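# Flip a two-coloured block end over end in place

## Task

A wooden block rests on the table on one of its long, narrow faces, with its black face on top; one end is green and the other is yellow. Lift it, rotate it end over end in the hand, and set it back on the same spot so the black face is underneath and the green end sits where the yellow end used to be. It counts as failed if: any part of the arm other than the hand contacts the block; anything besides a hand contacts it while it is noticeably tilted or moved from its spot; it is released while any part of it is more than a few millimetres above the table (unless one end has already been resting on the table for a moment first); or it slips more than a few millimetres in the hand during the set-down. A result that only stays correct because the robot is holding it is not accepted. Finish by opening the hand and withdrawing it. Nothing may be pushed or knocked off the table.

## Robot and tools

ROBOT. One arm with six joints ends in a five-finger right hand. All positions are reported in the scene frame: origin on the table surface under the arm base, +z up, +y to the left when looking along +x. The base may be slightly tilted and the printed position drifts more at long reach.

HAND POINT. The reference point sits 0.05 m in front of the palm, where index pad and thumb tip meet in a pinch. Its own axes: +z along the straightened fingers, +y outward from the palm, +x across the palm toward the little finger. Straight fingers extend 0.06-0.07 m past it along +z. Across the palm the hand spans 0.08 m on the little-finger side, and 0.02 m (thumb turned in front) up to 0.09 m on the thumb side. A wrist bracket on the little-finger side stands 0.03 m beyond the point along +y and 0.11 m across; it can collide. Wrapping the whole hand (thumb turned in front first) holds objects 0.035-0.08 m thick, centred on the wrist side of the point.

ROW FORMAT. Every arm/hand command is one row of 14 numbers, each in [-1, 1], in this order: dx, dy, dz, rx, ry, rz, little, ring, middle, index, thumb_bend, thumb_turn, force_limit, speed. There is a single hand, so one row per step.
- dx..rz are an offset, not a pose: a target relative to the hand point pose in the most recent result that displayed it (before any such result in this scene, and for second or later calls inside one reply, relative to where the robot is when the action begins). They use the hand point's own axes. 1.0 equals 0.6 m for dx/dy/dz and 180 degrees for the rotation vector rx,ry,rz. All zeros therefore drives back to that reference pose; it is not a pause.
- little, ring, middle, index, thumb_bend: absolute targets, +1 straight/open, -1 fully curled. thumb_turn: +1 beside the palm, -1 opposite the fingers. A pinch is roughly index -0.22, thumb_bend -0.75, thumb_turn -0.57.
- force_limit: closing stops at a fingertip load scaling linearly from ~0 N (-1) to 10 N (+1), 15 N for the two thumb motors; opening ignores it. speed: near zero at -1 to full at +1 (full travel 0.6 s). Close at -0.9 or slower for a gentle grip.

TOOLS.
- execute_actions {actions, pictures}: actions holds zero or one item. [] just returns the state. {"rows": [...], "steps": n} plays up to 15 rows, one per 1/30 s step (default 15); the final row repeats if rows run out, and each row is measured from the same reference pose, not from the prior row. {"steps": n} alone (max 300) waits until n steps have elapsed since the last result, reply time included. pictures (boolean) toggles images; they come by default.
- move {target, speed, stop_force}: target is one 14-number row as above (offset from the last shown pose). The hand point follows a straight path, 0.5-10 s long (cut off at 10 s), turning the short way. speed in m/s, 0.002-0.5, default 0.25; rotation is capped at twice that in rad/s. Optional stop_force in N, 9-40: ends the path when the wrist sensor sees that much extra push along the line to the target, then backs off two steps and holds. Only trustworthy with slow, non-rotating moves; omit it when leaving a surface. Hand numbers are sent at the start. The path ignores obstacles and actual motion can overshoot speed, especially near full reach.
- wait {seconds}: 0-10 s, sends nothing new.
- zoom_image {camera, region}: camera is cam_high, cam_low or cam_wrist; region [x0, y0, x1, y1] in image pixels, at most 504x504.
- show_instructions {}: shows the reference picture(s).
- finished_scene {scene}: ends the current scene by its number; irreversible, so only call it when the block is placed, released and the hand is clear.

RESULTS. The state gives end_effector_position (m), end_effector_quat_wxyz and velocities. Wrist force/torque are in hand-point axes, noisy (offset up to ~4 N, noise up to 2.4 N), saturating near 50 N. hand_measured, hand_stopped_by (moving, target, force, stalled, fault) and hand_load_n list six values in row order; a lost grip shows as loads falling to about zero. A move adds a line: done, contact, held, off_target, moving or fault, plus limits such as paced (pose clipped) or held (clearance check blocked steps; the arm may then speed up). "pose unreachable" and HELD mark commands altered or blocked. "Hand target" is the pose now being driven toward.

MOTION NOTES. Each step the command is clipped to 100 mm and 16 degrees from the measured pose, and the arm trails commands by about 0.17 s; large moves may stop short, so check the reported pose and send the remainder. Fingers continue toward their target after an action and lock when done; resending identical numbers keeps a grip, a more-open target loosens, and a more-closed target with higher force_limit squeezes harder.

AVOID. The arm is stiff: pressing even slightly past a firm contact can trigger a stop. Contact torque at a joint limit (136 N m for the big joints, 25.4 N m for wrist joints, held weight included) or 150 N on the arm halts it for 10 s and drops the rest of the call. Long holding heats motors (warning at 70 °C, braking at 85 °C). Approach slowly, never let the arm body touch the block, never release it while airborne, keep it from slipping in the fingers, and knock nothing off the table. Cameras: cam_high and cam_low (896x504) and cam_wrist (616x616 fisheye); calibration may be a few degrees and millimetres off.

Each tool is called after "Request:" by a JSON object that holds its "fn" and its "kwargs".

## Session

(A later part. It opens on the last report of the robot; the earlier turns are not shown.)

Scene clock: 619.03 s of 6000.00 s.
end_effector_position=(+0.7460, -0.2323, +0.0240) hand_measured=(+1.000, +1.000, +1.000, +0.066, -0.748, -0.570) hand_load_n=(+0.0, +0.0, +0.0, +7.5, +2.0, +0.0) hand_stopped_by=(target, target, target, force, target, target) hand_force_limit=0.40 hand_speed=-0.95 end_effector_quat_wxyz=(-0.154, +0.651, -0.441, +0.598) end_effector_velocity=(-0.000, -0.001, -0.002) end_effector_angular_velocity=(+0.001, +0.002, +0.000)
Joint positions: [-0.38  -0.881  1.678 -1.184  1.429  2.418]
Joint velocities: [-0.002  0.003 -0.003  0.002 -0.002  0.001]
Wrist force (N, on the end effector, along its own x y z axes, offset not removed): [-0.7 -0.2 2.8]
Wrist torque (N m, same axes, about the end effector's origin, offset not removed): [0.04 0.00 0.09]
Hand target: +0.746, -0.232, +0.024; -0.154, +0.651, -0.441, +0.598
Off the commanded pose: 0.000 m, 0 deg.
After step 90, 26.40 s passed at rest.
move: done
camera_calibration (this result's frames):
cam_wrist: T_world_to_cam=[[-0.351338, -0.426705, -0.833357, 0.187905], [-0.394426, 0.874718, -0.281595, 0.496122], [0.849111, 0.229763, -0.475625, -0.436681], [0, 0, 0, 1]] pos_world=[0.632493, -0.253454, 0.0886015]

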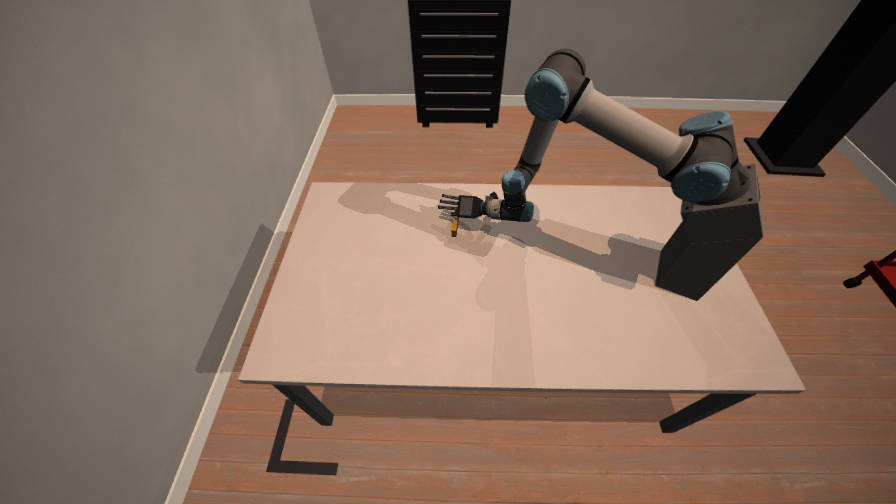

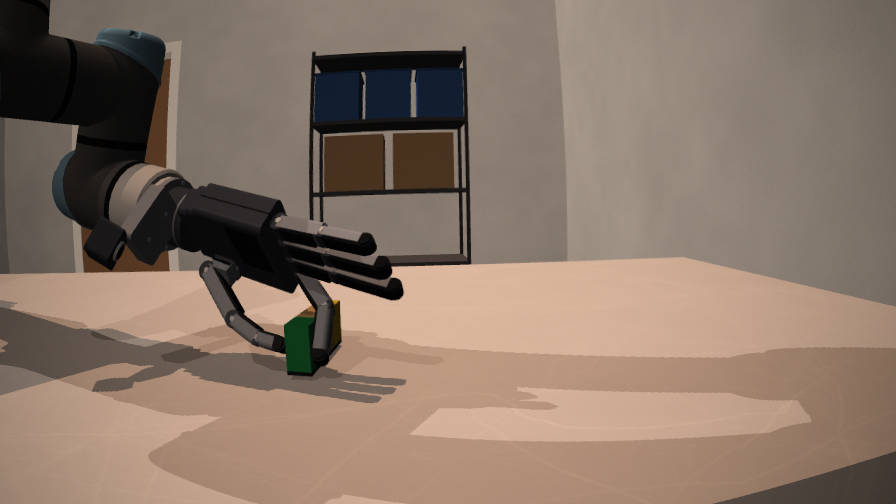

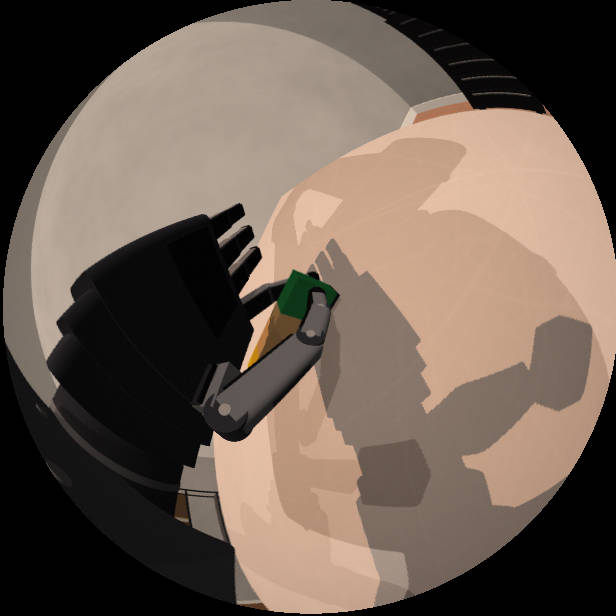

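Request:
{"fn": "move", "kwargs": {"target": [-0.003214, 0.00364, 0.001183, 0, 0, 0, 1, 1, 1, -0.35, -0.75, -0.57, 0.4, -0.95], "speed": 0.004}}

Request:
{"fn": "zoom_image", "kwargs": {"camera": "cam_low", "region": [260, 290, 370, 395]}}

Scene clock: 638.93 s of 6000.00 s.
end_effector_position=(+0.7460, -0.2323, +0.0211) hand_measured=(+1.000, +1.000, +1.000, +0.066, -0.748, -0.570) hand_load_n=(+0.0, +0.0, +0.0, +7.5, +2.0, +0.0) hand_stopped_by=(target, target, target, force, target, target) hand_force_limit=0.40 hand_speed=-0.95 end_effector_quat_wxyz=(-0.154, +0.651, -0.441, +0.598) end_effector_velocity=(+0.000, +0.001, -0.001) end_effector_angular_velocity=(-0.000, -0.001, +0.001)
Joint positions: [-0.38  -0.874  1.673 -1.185  1.429  2.418]
Joint velocities: [ 0.001  0.002 -0.001 -0.001  0.    -0.001]
Wrist force (N, on the end effector, along its own x y z axes, offset not removed): [-0.6 -1.0 3.2]
Wrist torque (N m, same axes, about the end effector's origin, offset not removed): [-0.13 -0.07 0.05]
Hand target: +0.746, -0.232, +0.021; -0.154, +0.651, -0.441, +0.598
Off the commanded pose: 0.000 m, 0 deg.
After step 90, 15.93 s passed at rest.
move: done
camera_calibration (this result's frames):
cam_wrist: T_world_to_cam=[[-0.351332, -0.426673, -0.833376, 0.185477], [-0.394414, 0.874732, -0.28157, 0.495306], [0.849119, 0.22977, -0.475607, -0.438065], [0, 0, 0, 1]] pos_world=[0.632489, -0.253468, 0.0856882]

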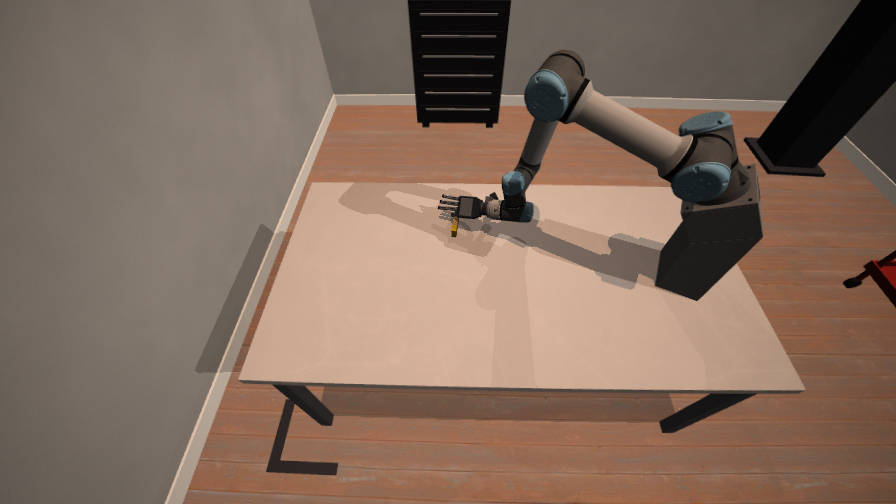

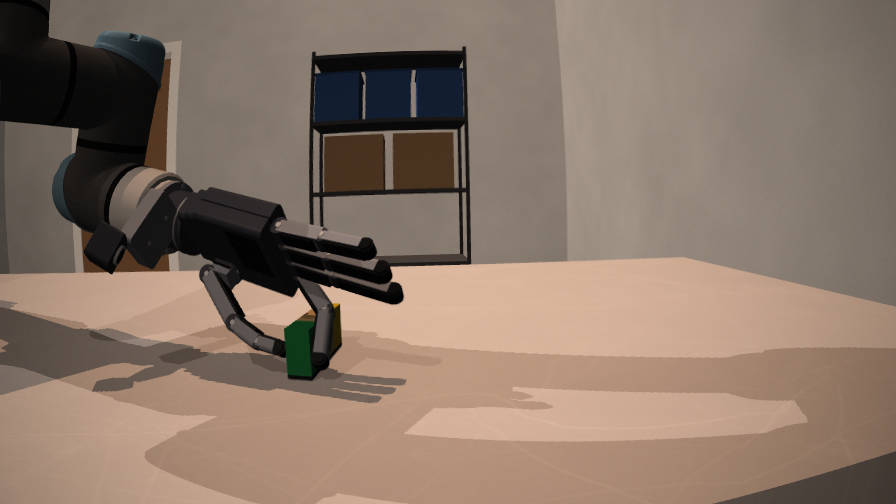

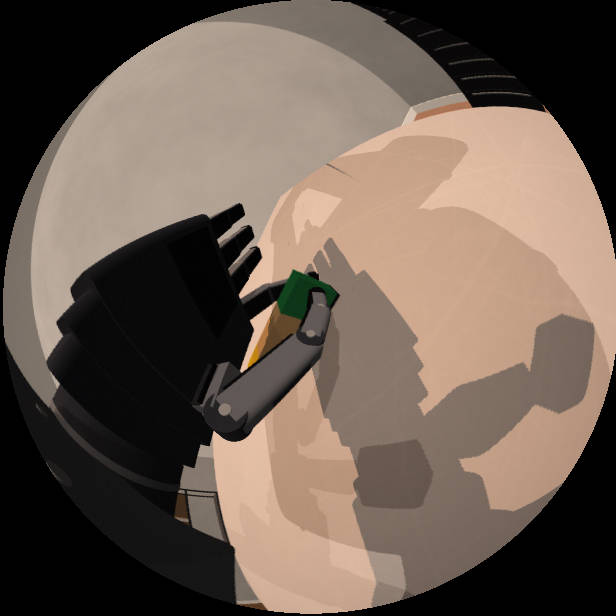

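Region (260, 290, 370, 395) of cam_low's 896x504 image, scaled by 4.582, with more detail than that image has; it fills the top 481 rows of this view, and the rest is white.

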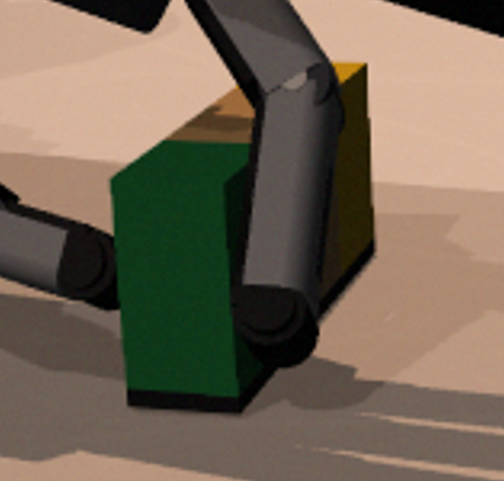

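Request:
{"fn": "move", "kwargs": {"target": [-0.001286, 0.001456, 0.000473, -0.000044, -0.000722, 0.002101, 1, 1, 1, -0.35, -0.75, -0.57, 0.4, -0.95], "speed": 0.003}}

Request:
{"fn": "zoom_image", "kwargs": {"camera": "cam_low", "region": [260, 290, 370, 395]}}

Scene clock: 648.00 s of 6000.00 s.
end_effector_position=(+0.7460, -0.2323, +0.0199) hand_measured=(+1.000, +1.000, +1.000, +0.066, -0.748, -0.570) hand_load_n=(+0.0, +0.0, +0.0, +7.0, +1.0, -0.5) hand_stopped_by=(target, target, target, force, target, target) hand_force_limit=0.40 hand_speed=-0.95 end_effector_quat_wxyz=(-0.156, +0.651, -0.443, +0.597) end_effector_velocity=(-0.000, +0.000, -0.001) end_effector_angular_velocity=(+0.002, +0.000, +0.000)
Joint positions: [-0.382 -0.872  1.671 -1.184  1.426  2.425]
Joint velocities: [-0.     0.001 -0.     0.    -0.001  0.001]
Wrist force (N, on the end effector, along its own x y z axes, offset not removed): [4.2 -8.8 -3.3]
Wrist torque (N m, same axes, about the end effector's origin, offset not removed): [0.07 0.19 0.04]
Hand target: +0.746, -0.232, +0.020; -0.156, +0.651, -0.443, +0.597
Off the commanded pose: 0.000 m, 0 deg.
After step 90, 4.67 s passed at rest.
move: done
camera_calibration (this result's frames):
cam_wrist: T_world_to_cam=[[-0.350648, -0.421009, -0.836539, 0.18539], [-0.394201, 0.876619, -0.275944, 0.495155], [0.849501, 0.233005, -0.473347, -0.438211], [0, 0, 0, 1]] pos_world=[0.632458, -0.253906, 0.0842953]

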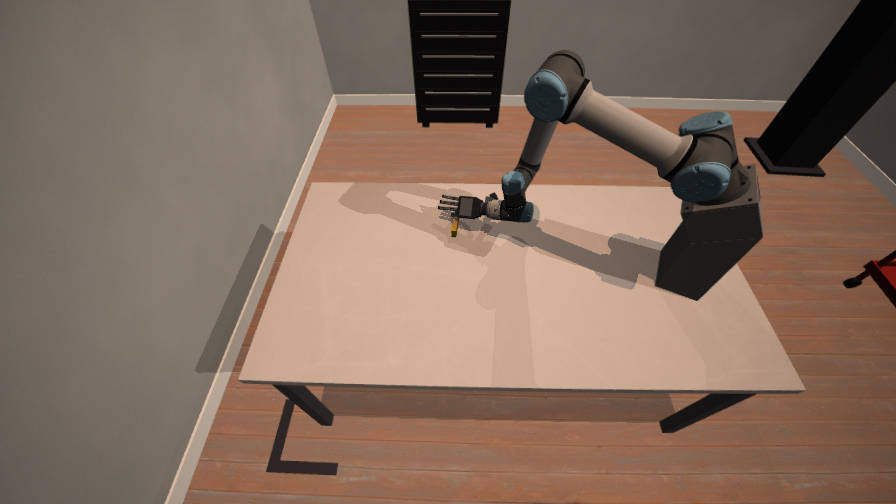

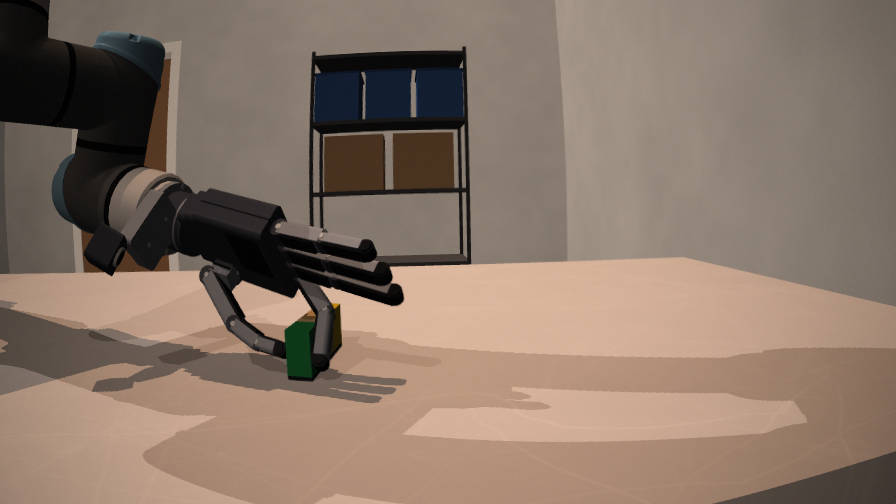

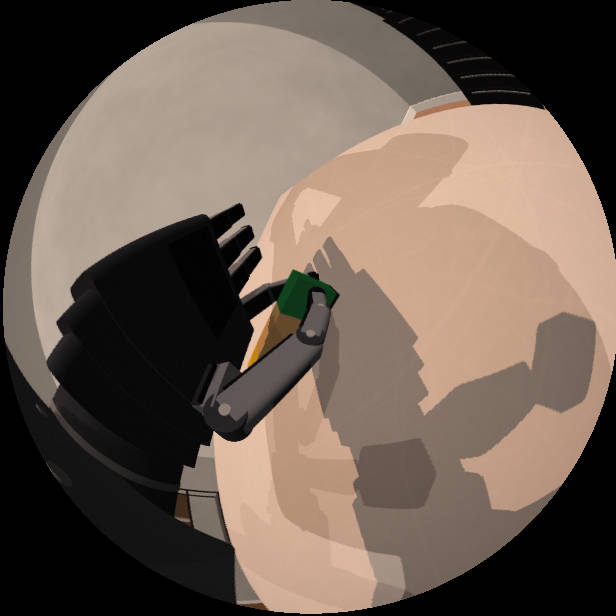

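Region (260, 290, 370, 395) of cam_low's 896x504 image, scaled by 4.582, with more detail than that image has; it fills the top 481 rows of this view, and the rest is white.

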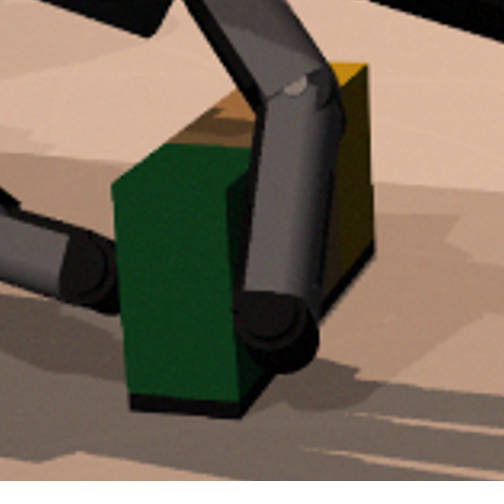

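Request:
{"fn": "move", "kwargs": {"target": [0.00032, -0.00036, -0.00012, 0, 0, 0, 1, 1, 1, 0.2, -0.75, -0.57, 0.4, -0.9], "speed": 0.003}}

Request:
{"fn": "zoom_image", "kwargs": {"camera": "cam_low", "region": [260, 290, 370, 395]}}

Scene clock: 664.13 s of 6000.00 s.
end_effector_position=(+0.7460, -0.2323, +0.0202) hand_measured=(+1.000, +1.000, +1.000, +0.200, -0.750, -0.570) hand_load_n=(+0.0, +0.0, +0.0, +0.0, +0.0, +0.0) hand_stopped_by=(target, target, target, target, target, target) hand_force_limit=0.40 hand_speed=-0.90 end_effector_quat_wxyz=(-0.156, +0.651, -0.443, +0.597) end_effector_velocity=(+0.000, +0.000, +0.000) end_effector_angular_velocity=(-0.001, +0.000, +0.001)
Joint positions: [-0.382 -0.873  1.672 -1.183  1.426  2.425]
Joint velocities: [ 0.     0.     0.    -0.     0.    -0.001]
Wrist force (N, on the end effector, along its own x y z axes, offset not removed): [-1.4 -0.3 1.3]
Wrist torque (N m, same axes, about the end effector's origin, offset not removed): [0.11 0.23 0.03]
Hand target: +0.746, -0.232, +0.020; -0.156, +0.651, -0.443, +0.597
Off the commanded pose: 0.000 m, 0 deg.
After step 90, 12.07 s passed at rest.
move: done
camera_calibration (this result's frames):
cam_wrist: T_world_to_cam=[[-0.350685, -0.420998, -0.836529, 0.185642], [-0.394199, 0.876626, -0.275924, 0.495251], [0.849486, 0.232997, -0.473377, -0.438044], [0, 0, 0, 1]] pos_world=[0.632442, -0.253932, 0.0845864]

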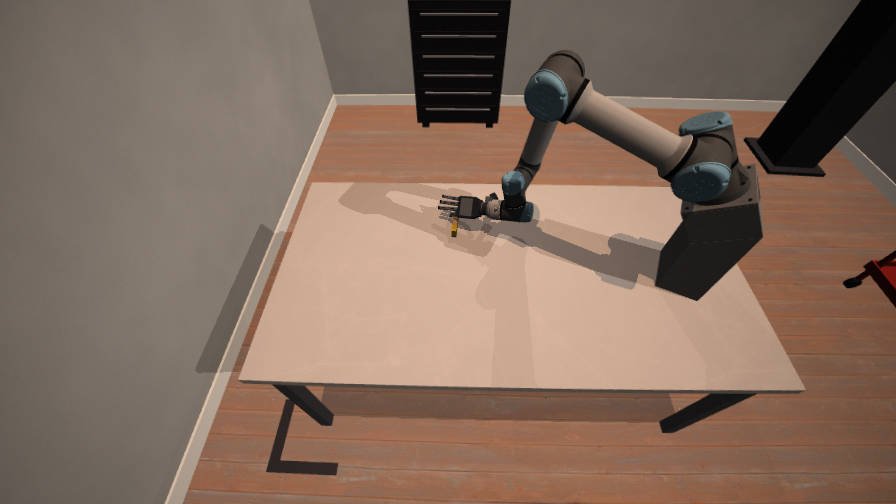

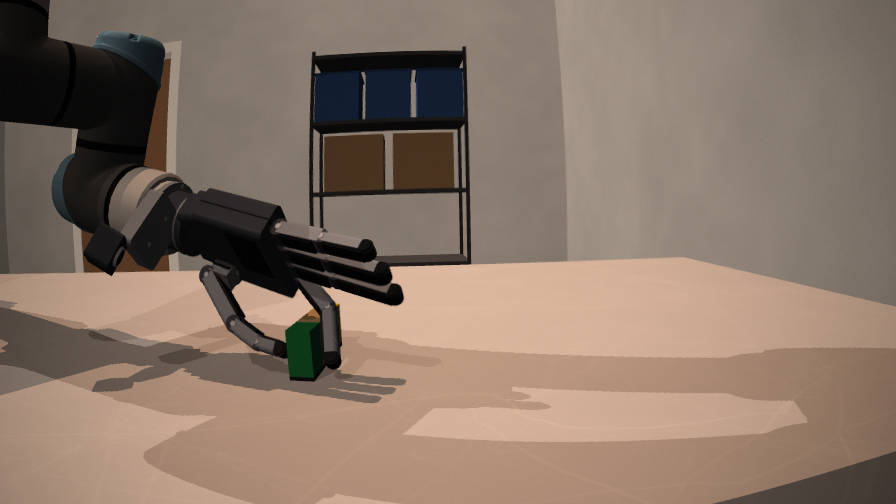

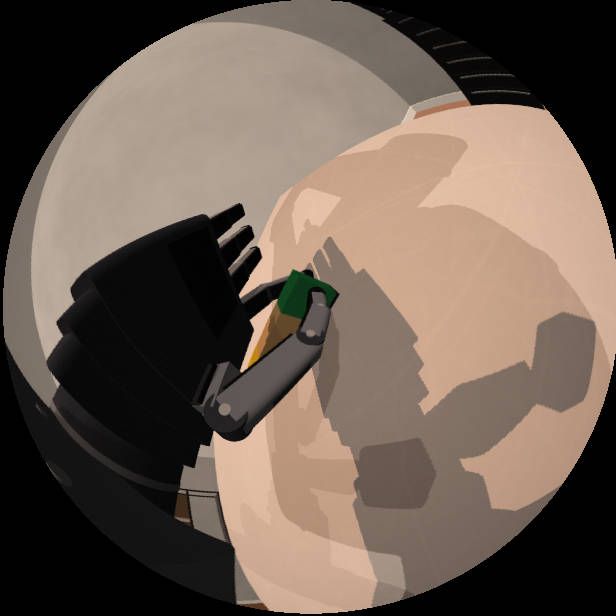

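Region (260, 290, 370, 395) of cam_low's 896x504 image, scaled by 4.582, with more detail than that image has; it fills the top 481 rows of this view, and the rest is white.

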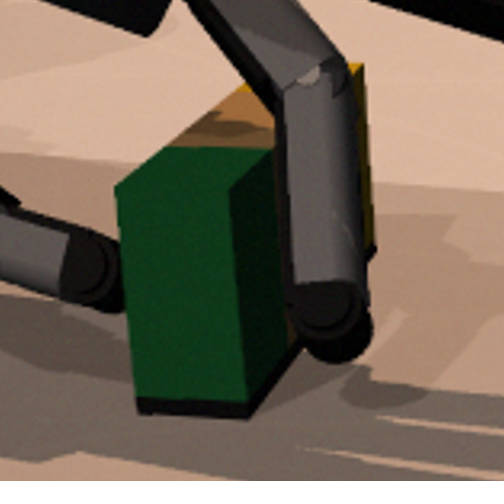

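Request:
{"fn": "move", "kwargs": {"target": [0.0033, -0.0020, -0.0059, 0, 0, 0, 1, 1, 1, 0.4, -0.75, -0.57, 0.4, -0.5], "speed": 0.01}}

Request:
{"fn": "move", "kwargs": {"target": [0.1071, -0.1213, -0.0394, 0, 0, 0, 1, 1, 1, 0.4, -0.75, -0.57, 0.4, -0.5], "speed": 0.06}}

Request:
{"fn": "zoom_image", "kwargs": {"camera": "cam_low", "region": [260, 290, 370, 395]}}

Scene clock: 677.37 s of 6000.00 s.
end_effector_position=(+0.7431, -0.2320, +0.0231) hand_measured=(+1.000, +1.000, +1.000, +0.400, -0.750, -0.570) hand_load_n=(+0.0, +0.0, +0.0, +0.0, +0.0, +0.0) hand_stopped_by=(target, target, target, target, target, target) hand_force_limit=0.40 hand_speed=-0.50 end_effector_quat_wxyz=(-0.156, +0.651, -0.443, +0.597) end_effector_velocity=(-0.002, +0.000, +0.001) end_effector_angular_velocity=(+0.001, +0.001, +0.001)
Joint positions: [-0.384 -0.881  1.685 -1.189  1.424  2.426]
Joint velocities: [-0.001 -0.003  0.006 -0.002 -0.002  0.001]
Wrist force (N, on the end effector, along its own x y z axes, offset not removed): [-0.9 0.6 1.9]
Wrist torque (N m, same axes, about the end effector's origin, offset not removed): [0.17 0.05 0.14]
Hand target: +0.743, -0.232, +0.023; -0.156, +0.651, -0.443, +0.597
Off the commanded pose: 0.000 m, 0 deg.
After step 90, 9.53 s passed at rest.
move: done
camera_calibration (this result's frames):
cam_wrist: T_world_to_cam=[[-0.350691, -0.420996, -0.836527, 0.187169], [-0.394203, 0.876626, -0.275918, 0.494645], [0.849482, 0.233, -0.473383, -0.434351], [0, 0, 0, 1]] pos_world=[0.629602, -0.253618, 0.087439]

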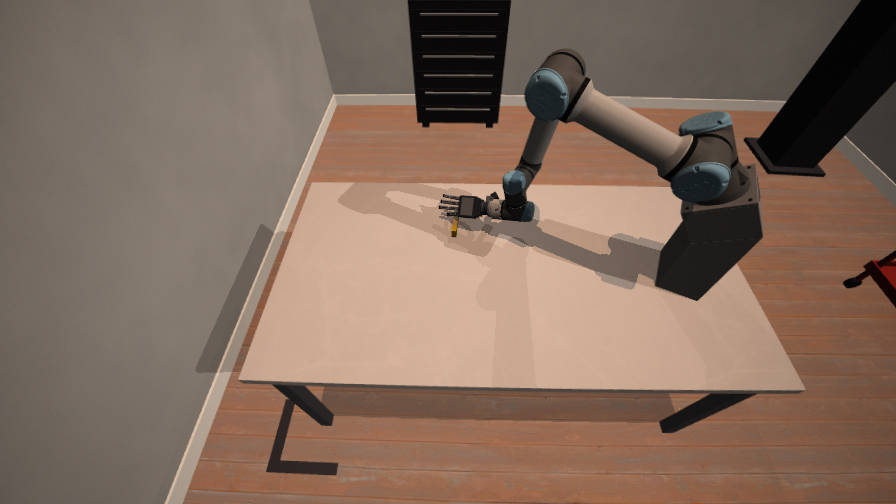

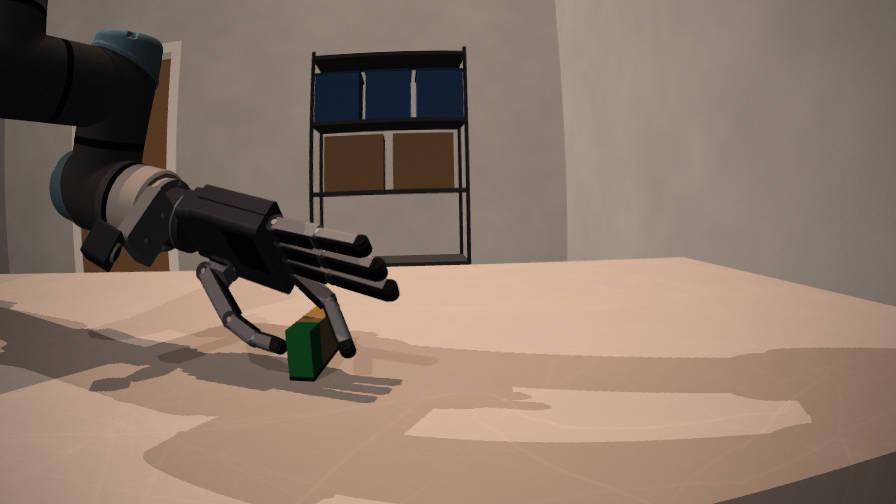

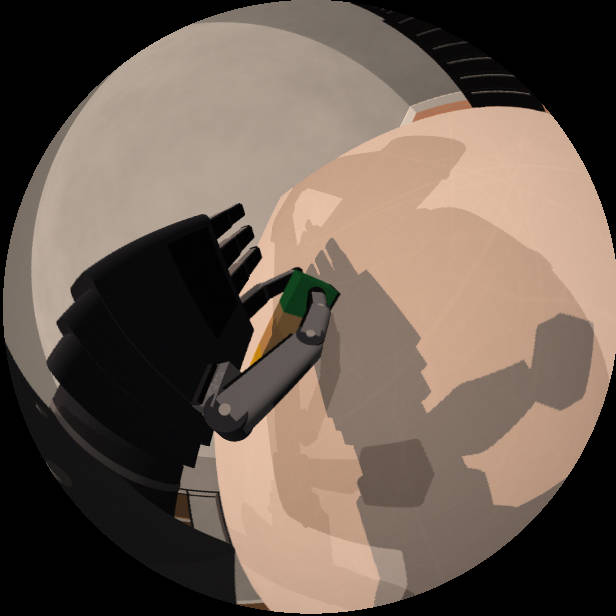

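Scene clock: 679.47 s of 6000.00 s.
end_effector_position=(+0.7432, -0.2324, +0.1227) hand_measured=(+1.000, +1.000, +1.000, +0.400, -0.750, -0.570) hand_load_n=(+0.0, +0.0, +0.0, +0.0, +0.0, +0.0) hand_stopped_by=(target, target, target, target, target, target) hand_force_limit=0.40 hand_speed=-0.50 end_effector_quat_wxyz=(-0.156, +0.651, -0.443, +0.597) end_effector_velocity=(+0.000, +0.000, +0.002) end_effector_angular_velocity=(+0.000, -0.000, +0.000)
Joint positions: [-0.391 -1.117  1.827 -1.095  1.417  2.429]
Joint velocities: [-0.    -0.004  0.002  0.002 -0.001  0.   ]
Wrist force (N, on the end effector, along its own x y z axes, offset not removed): [-1.6 0.8 2.0]
Wrist torque (N m, same axes, about the end effector's origin, offset not removed): [0.16 0.23 0.02]
Hand target: +0.743, -0.232, +0.123; -0.156, +0.651, -0.443, +0.597
Off the commanded pose: 0.000 m, 0 deg.
move: done
camera_calibration (this result's frames):
cam_wrist: T_world_to_cam=[[-0.350693, -0.420999, -0.836525, 0.270388], [-0.394203, 0.876625, -0.275921, 0.522558], [0.849481, 0.232997, -0.473386, -0.387102], [0, 0, 0, 1]] pos_world=[0.629653, -0.254061, 0.187122]

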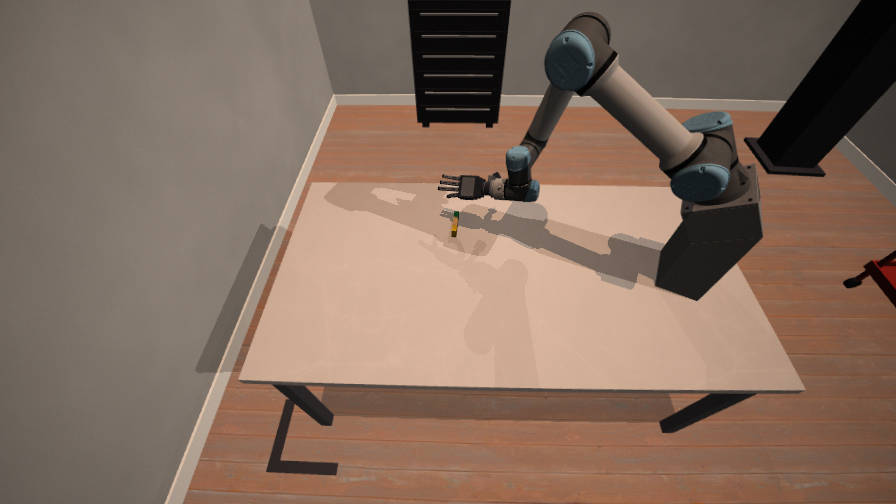

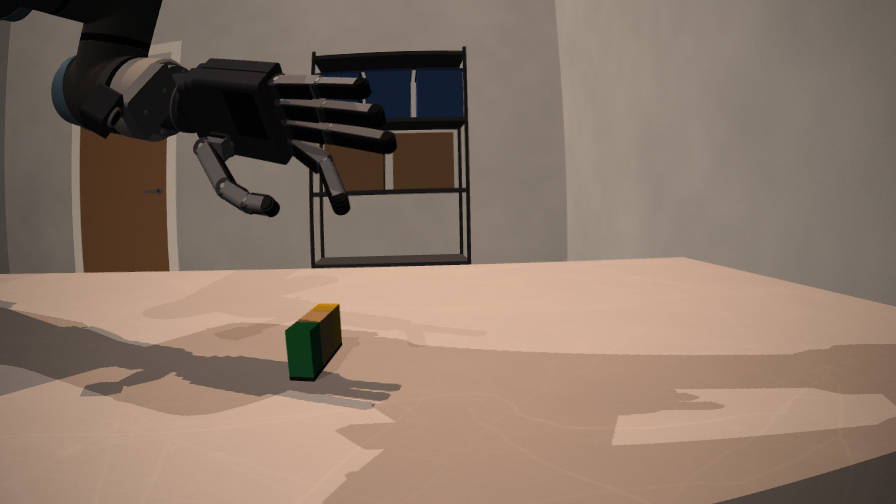

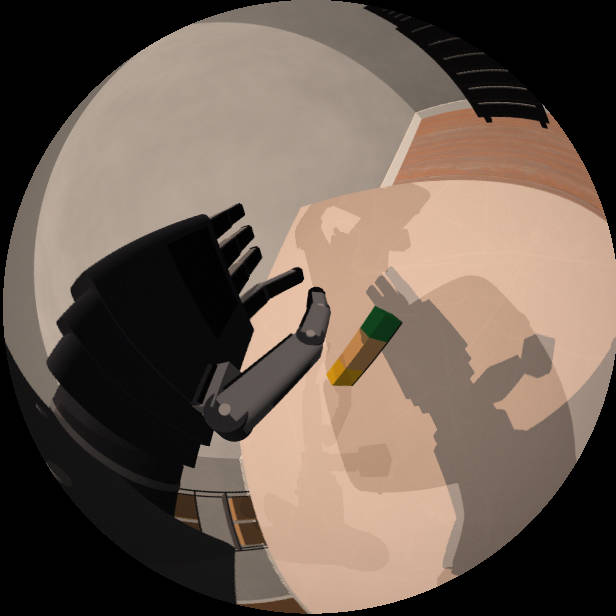

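Region (260, 290, 370, 395) of cam_low's 896x504 image, scaled by 4.582, with more detail than that image has; it fills the top 481 rows of this view, and the rest is white.

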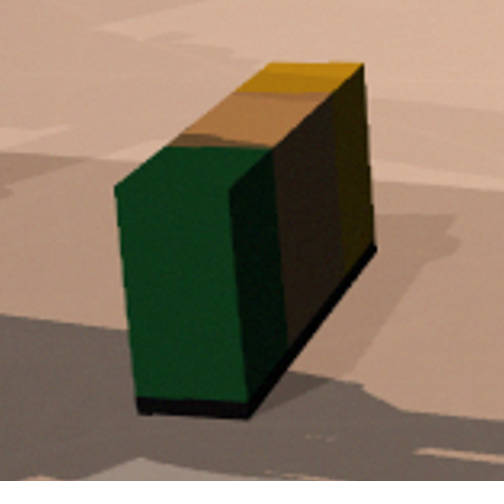

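The block is standing black face down with the green end where the yellow end was, within about 1–2 mm of its original spot. The hand is clear of it.

Request:
{"fn": "finished_scene", "kwargs": {"scene": 2}}

The scene is finished: the task was done.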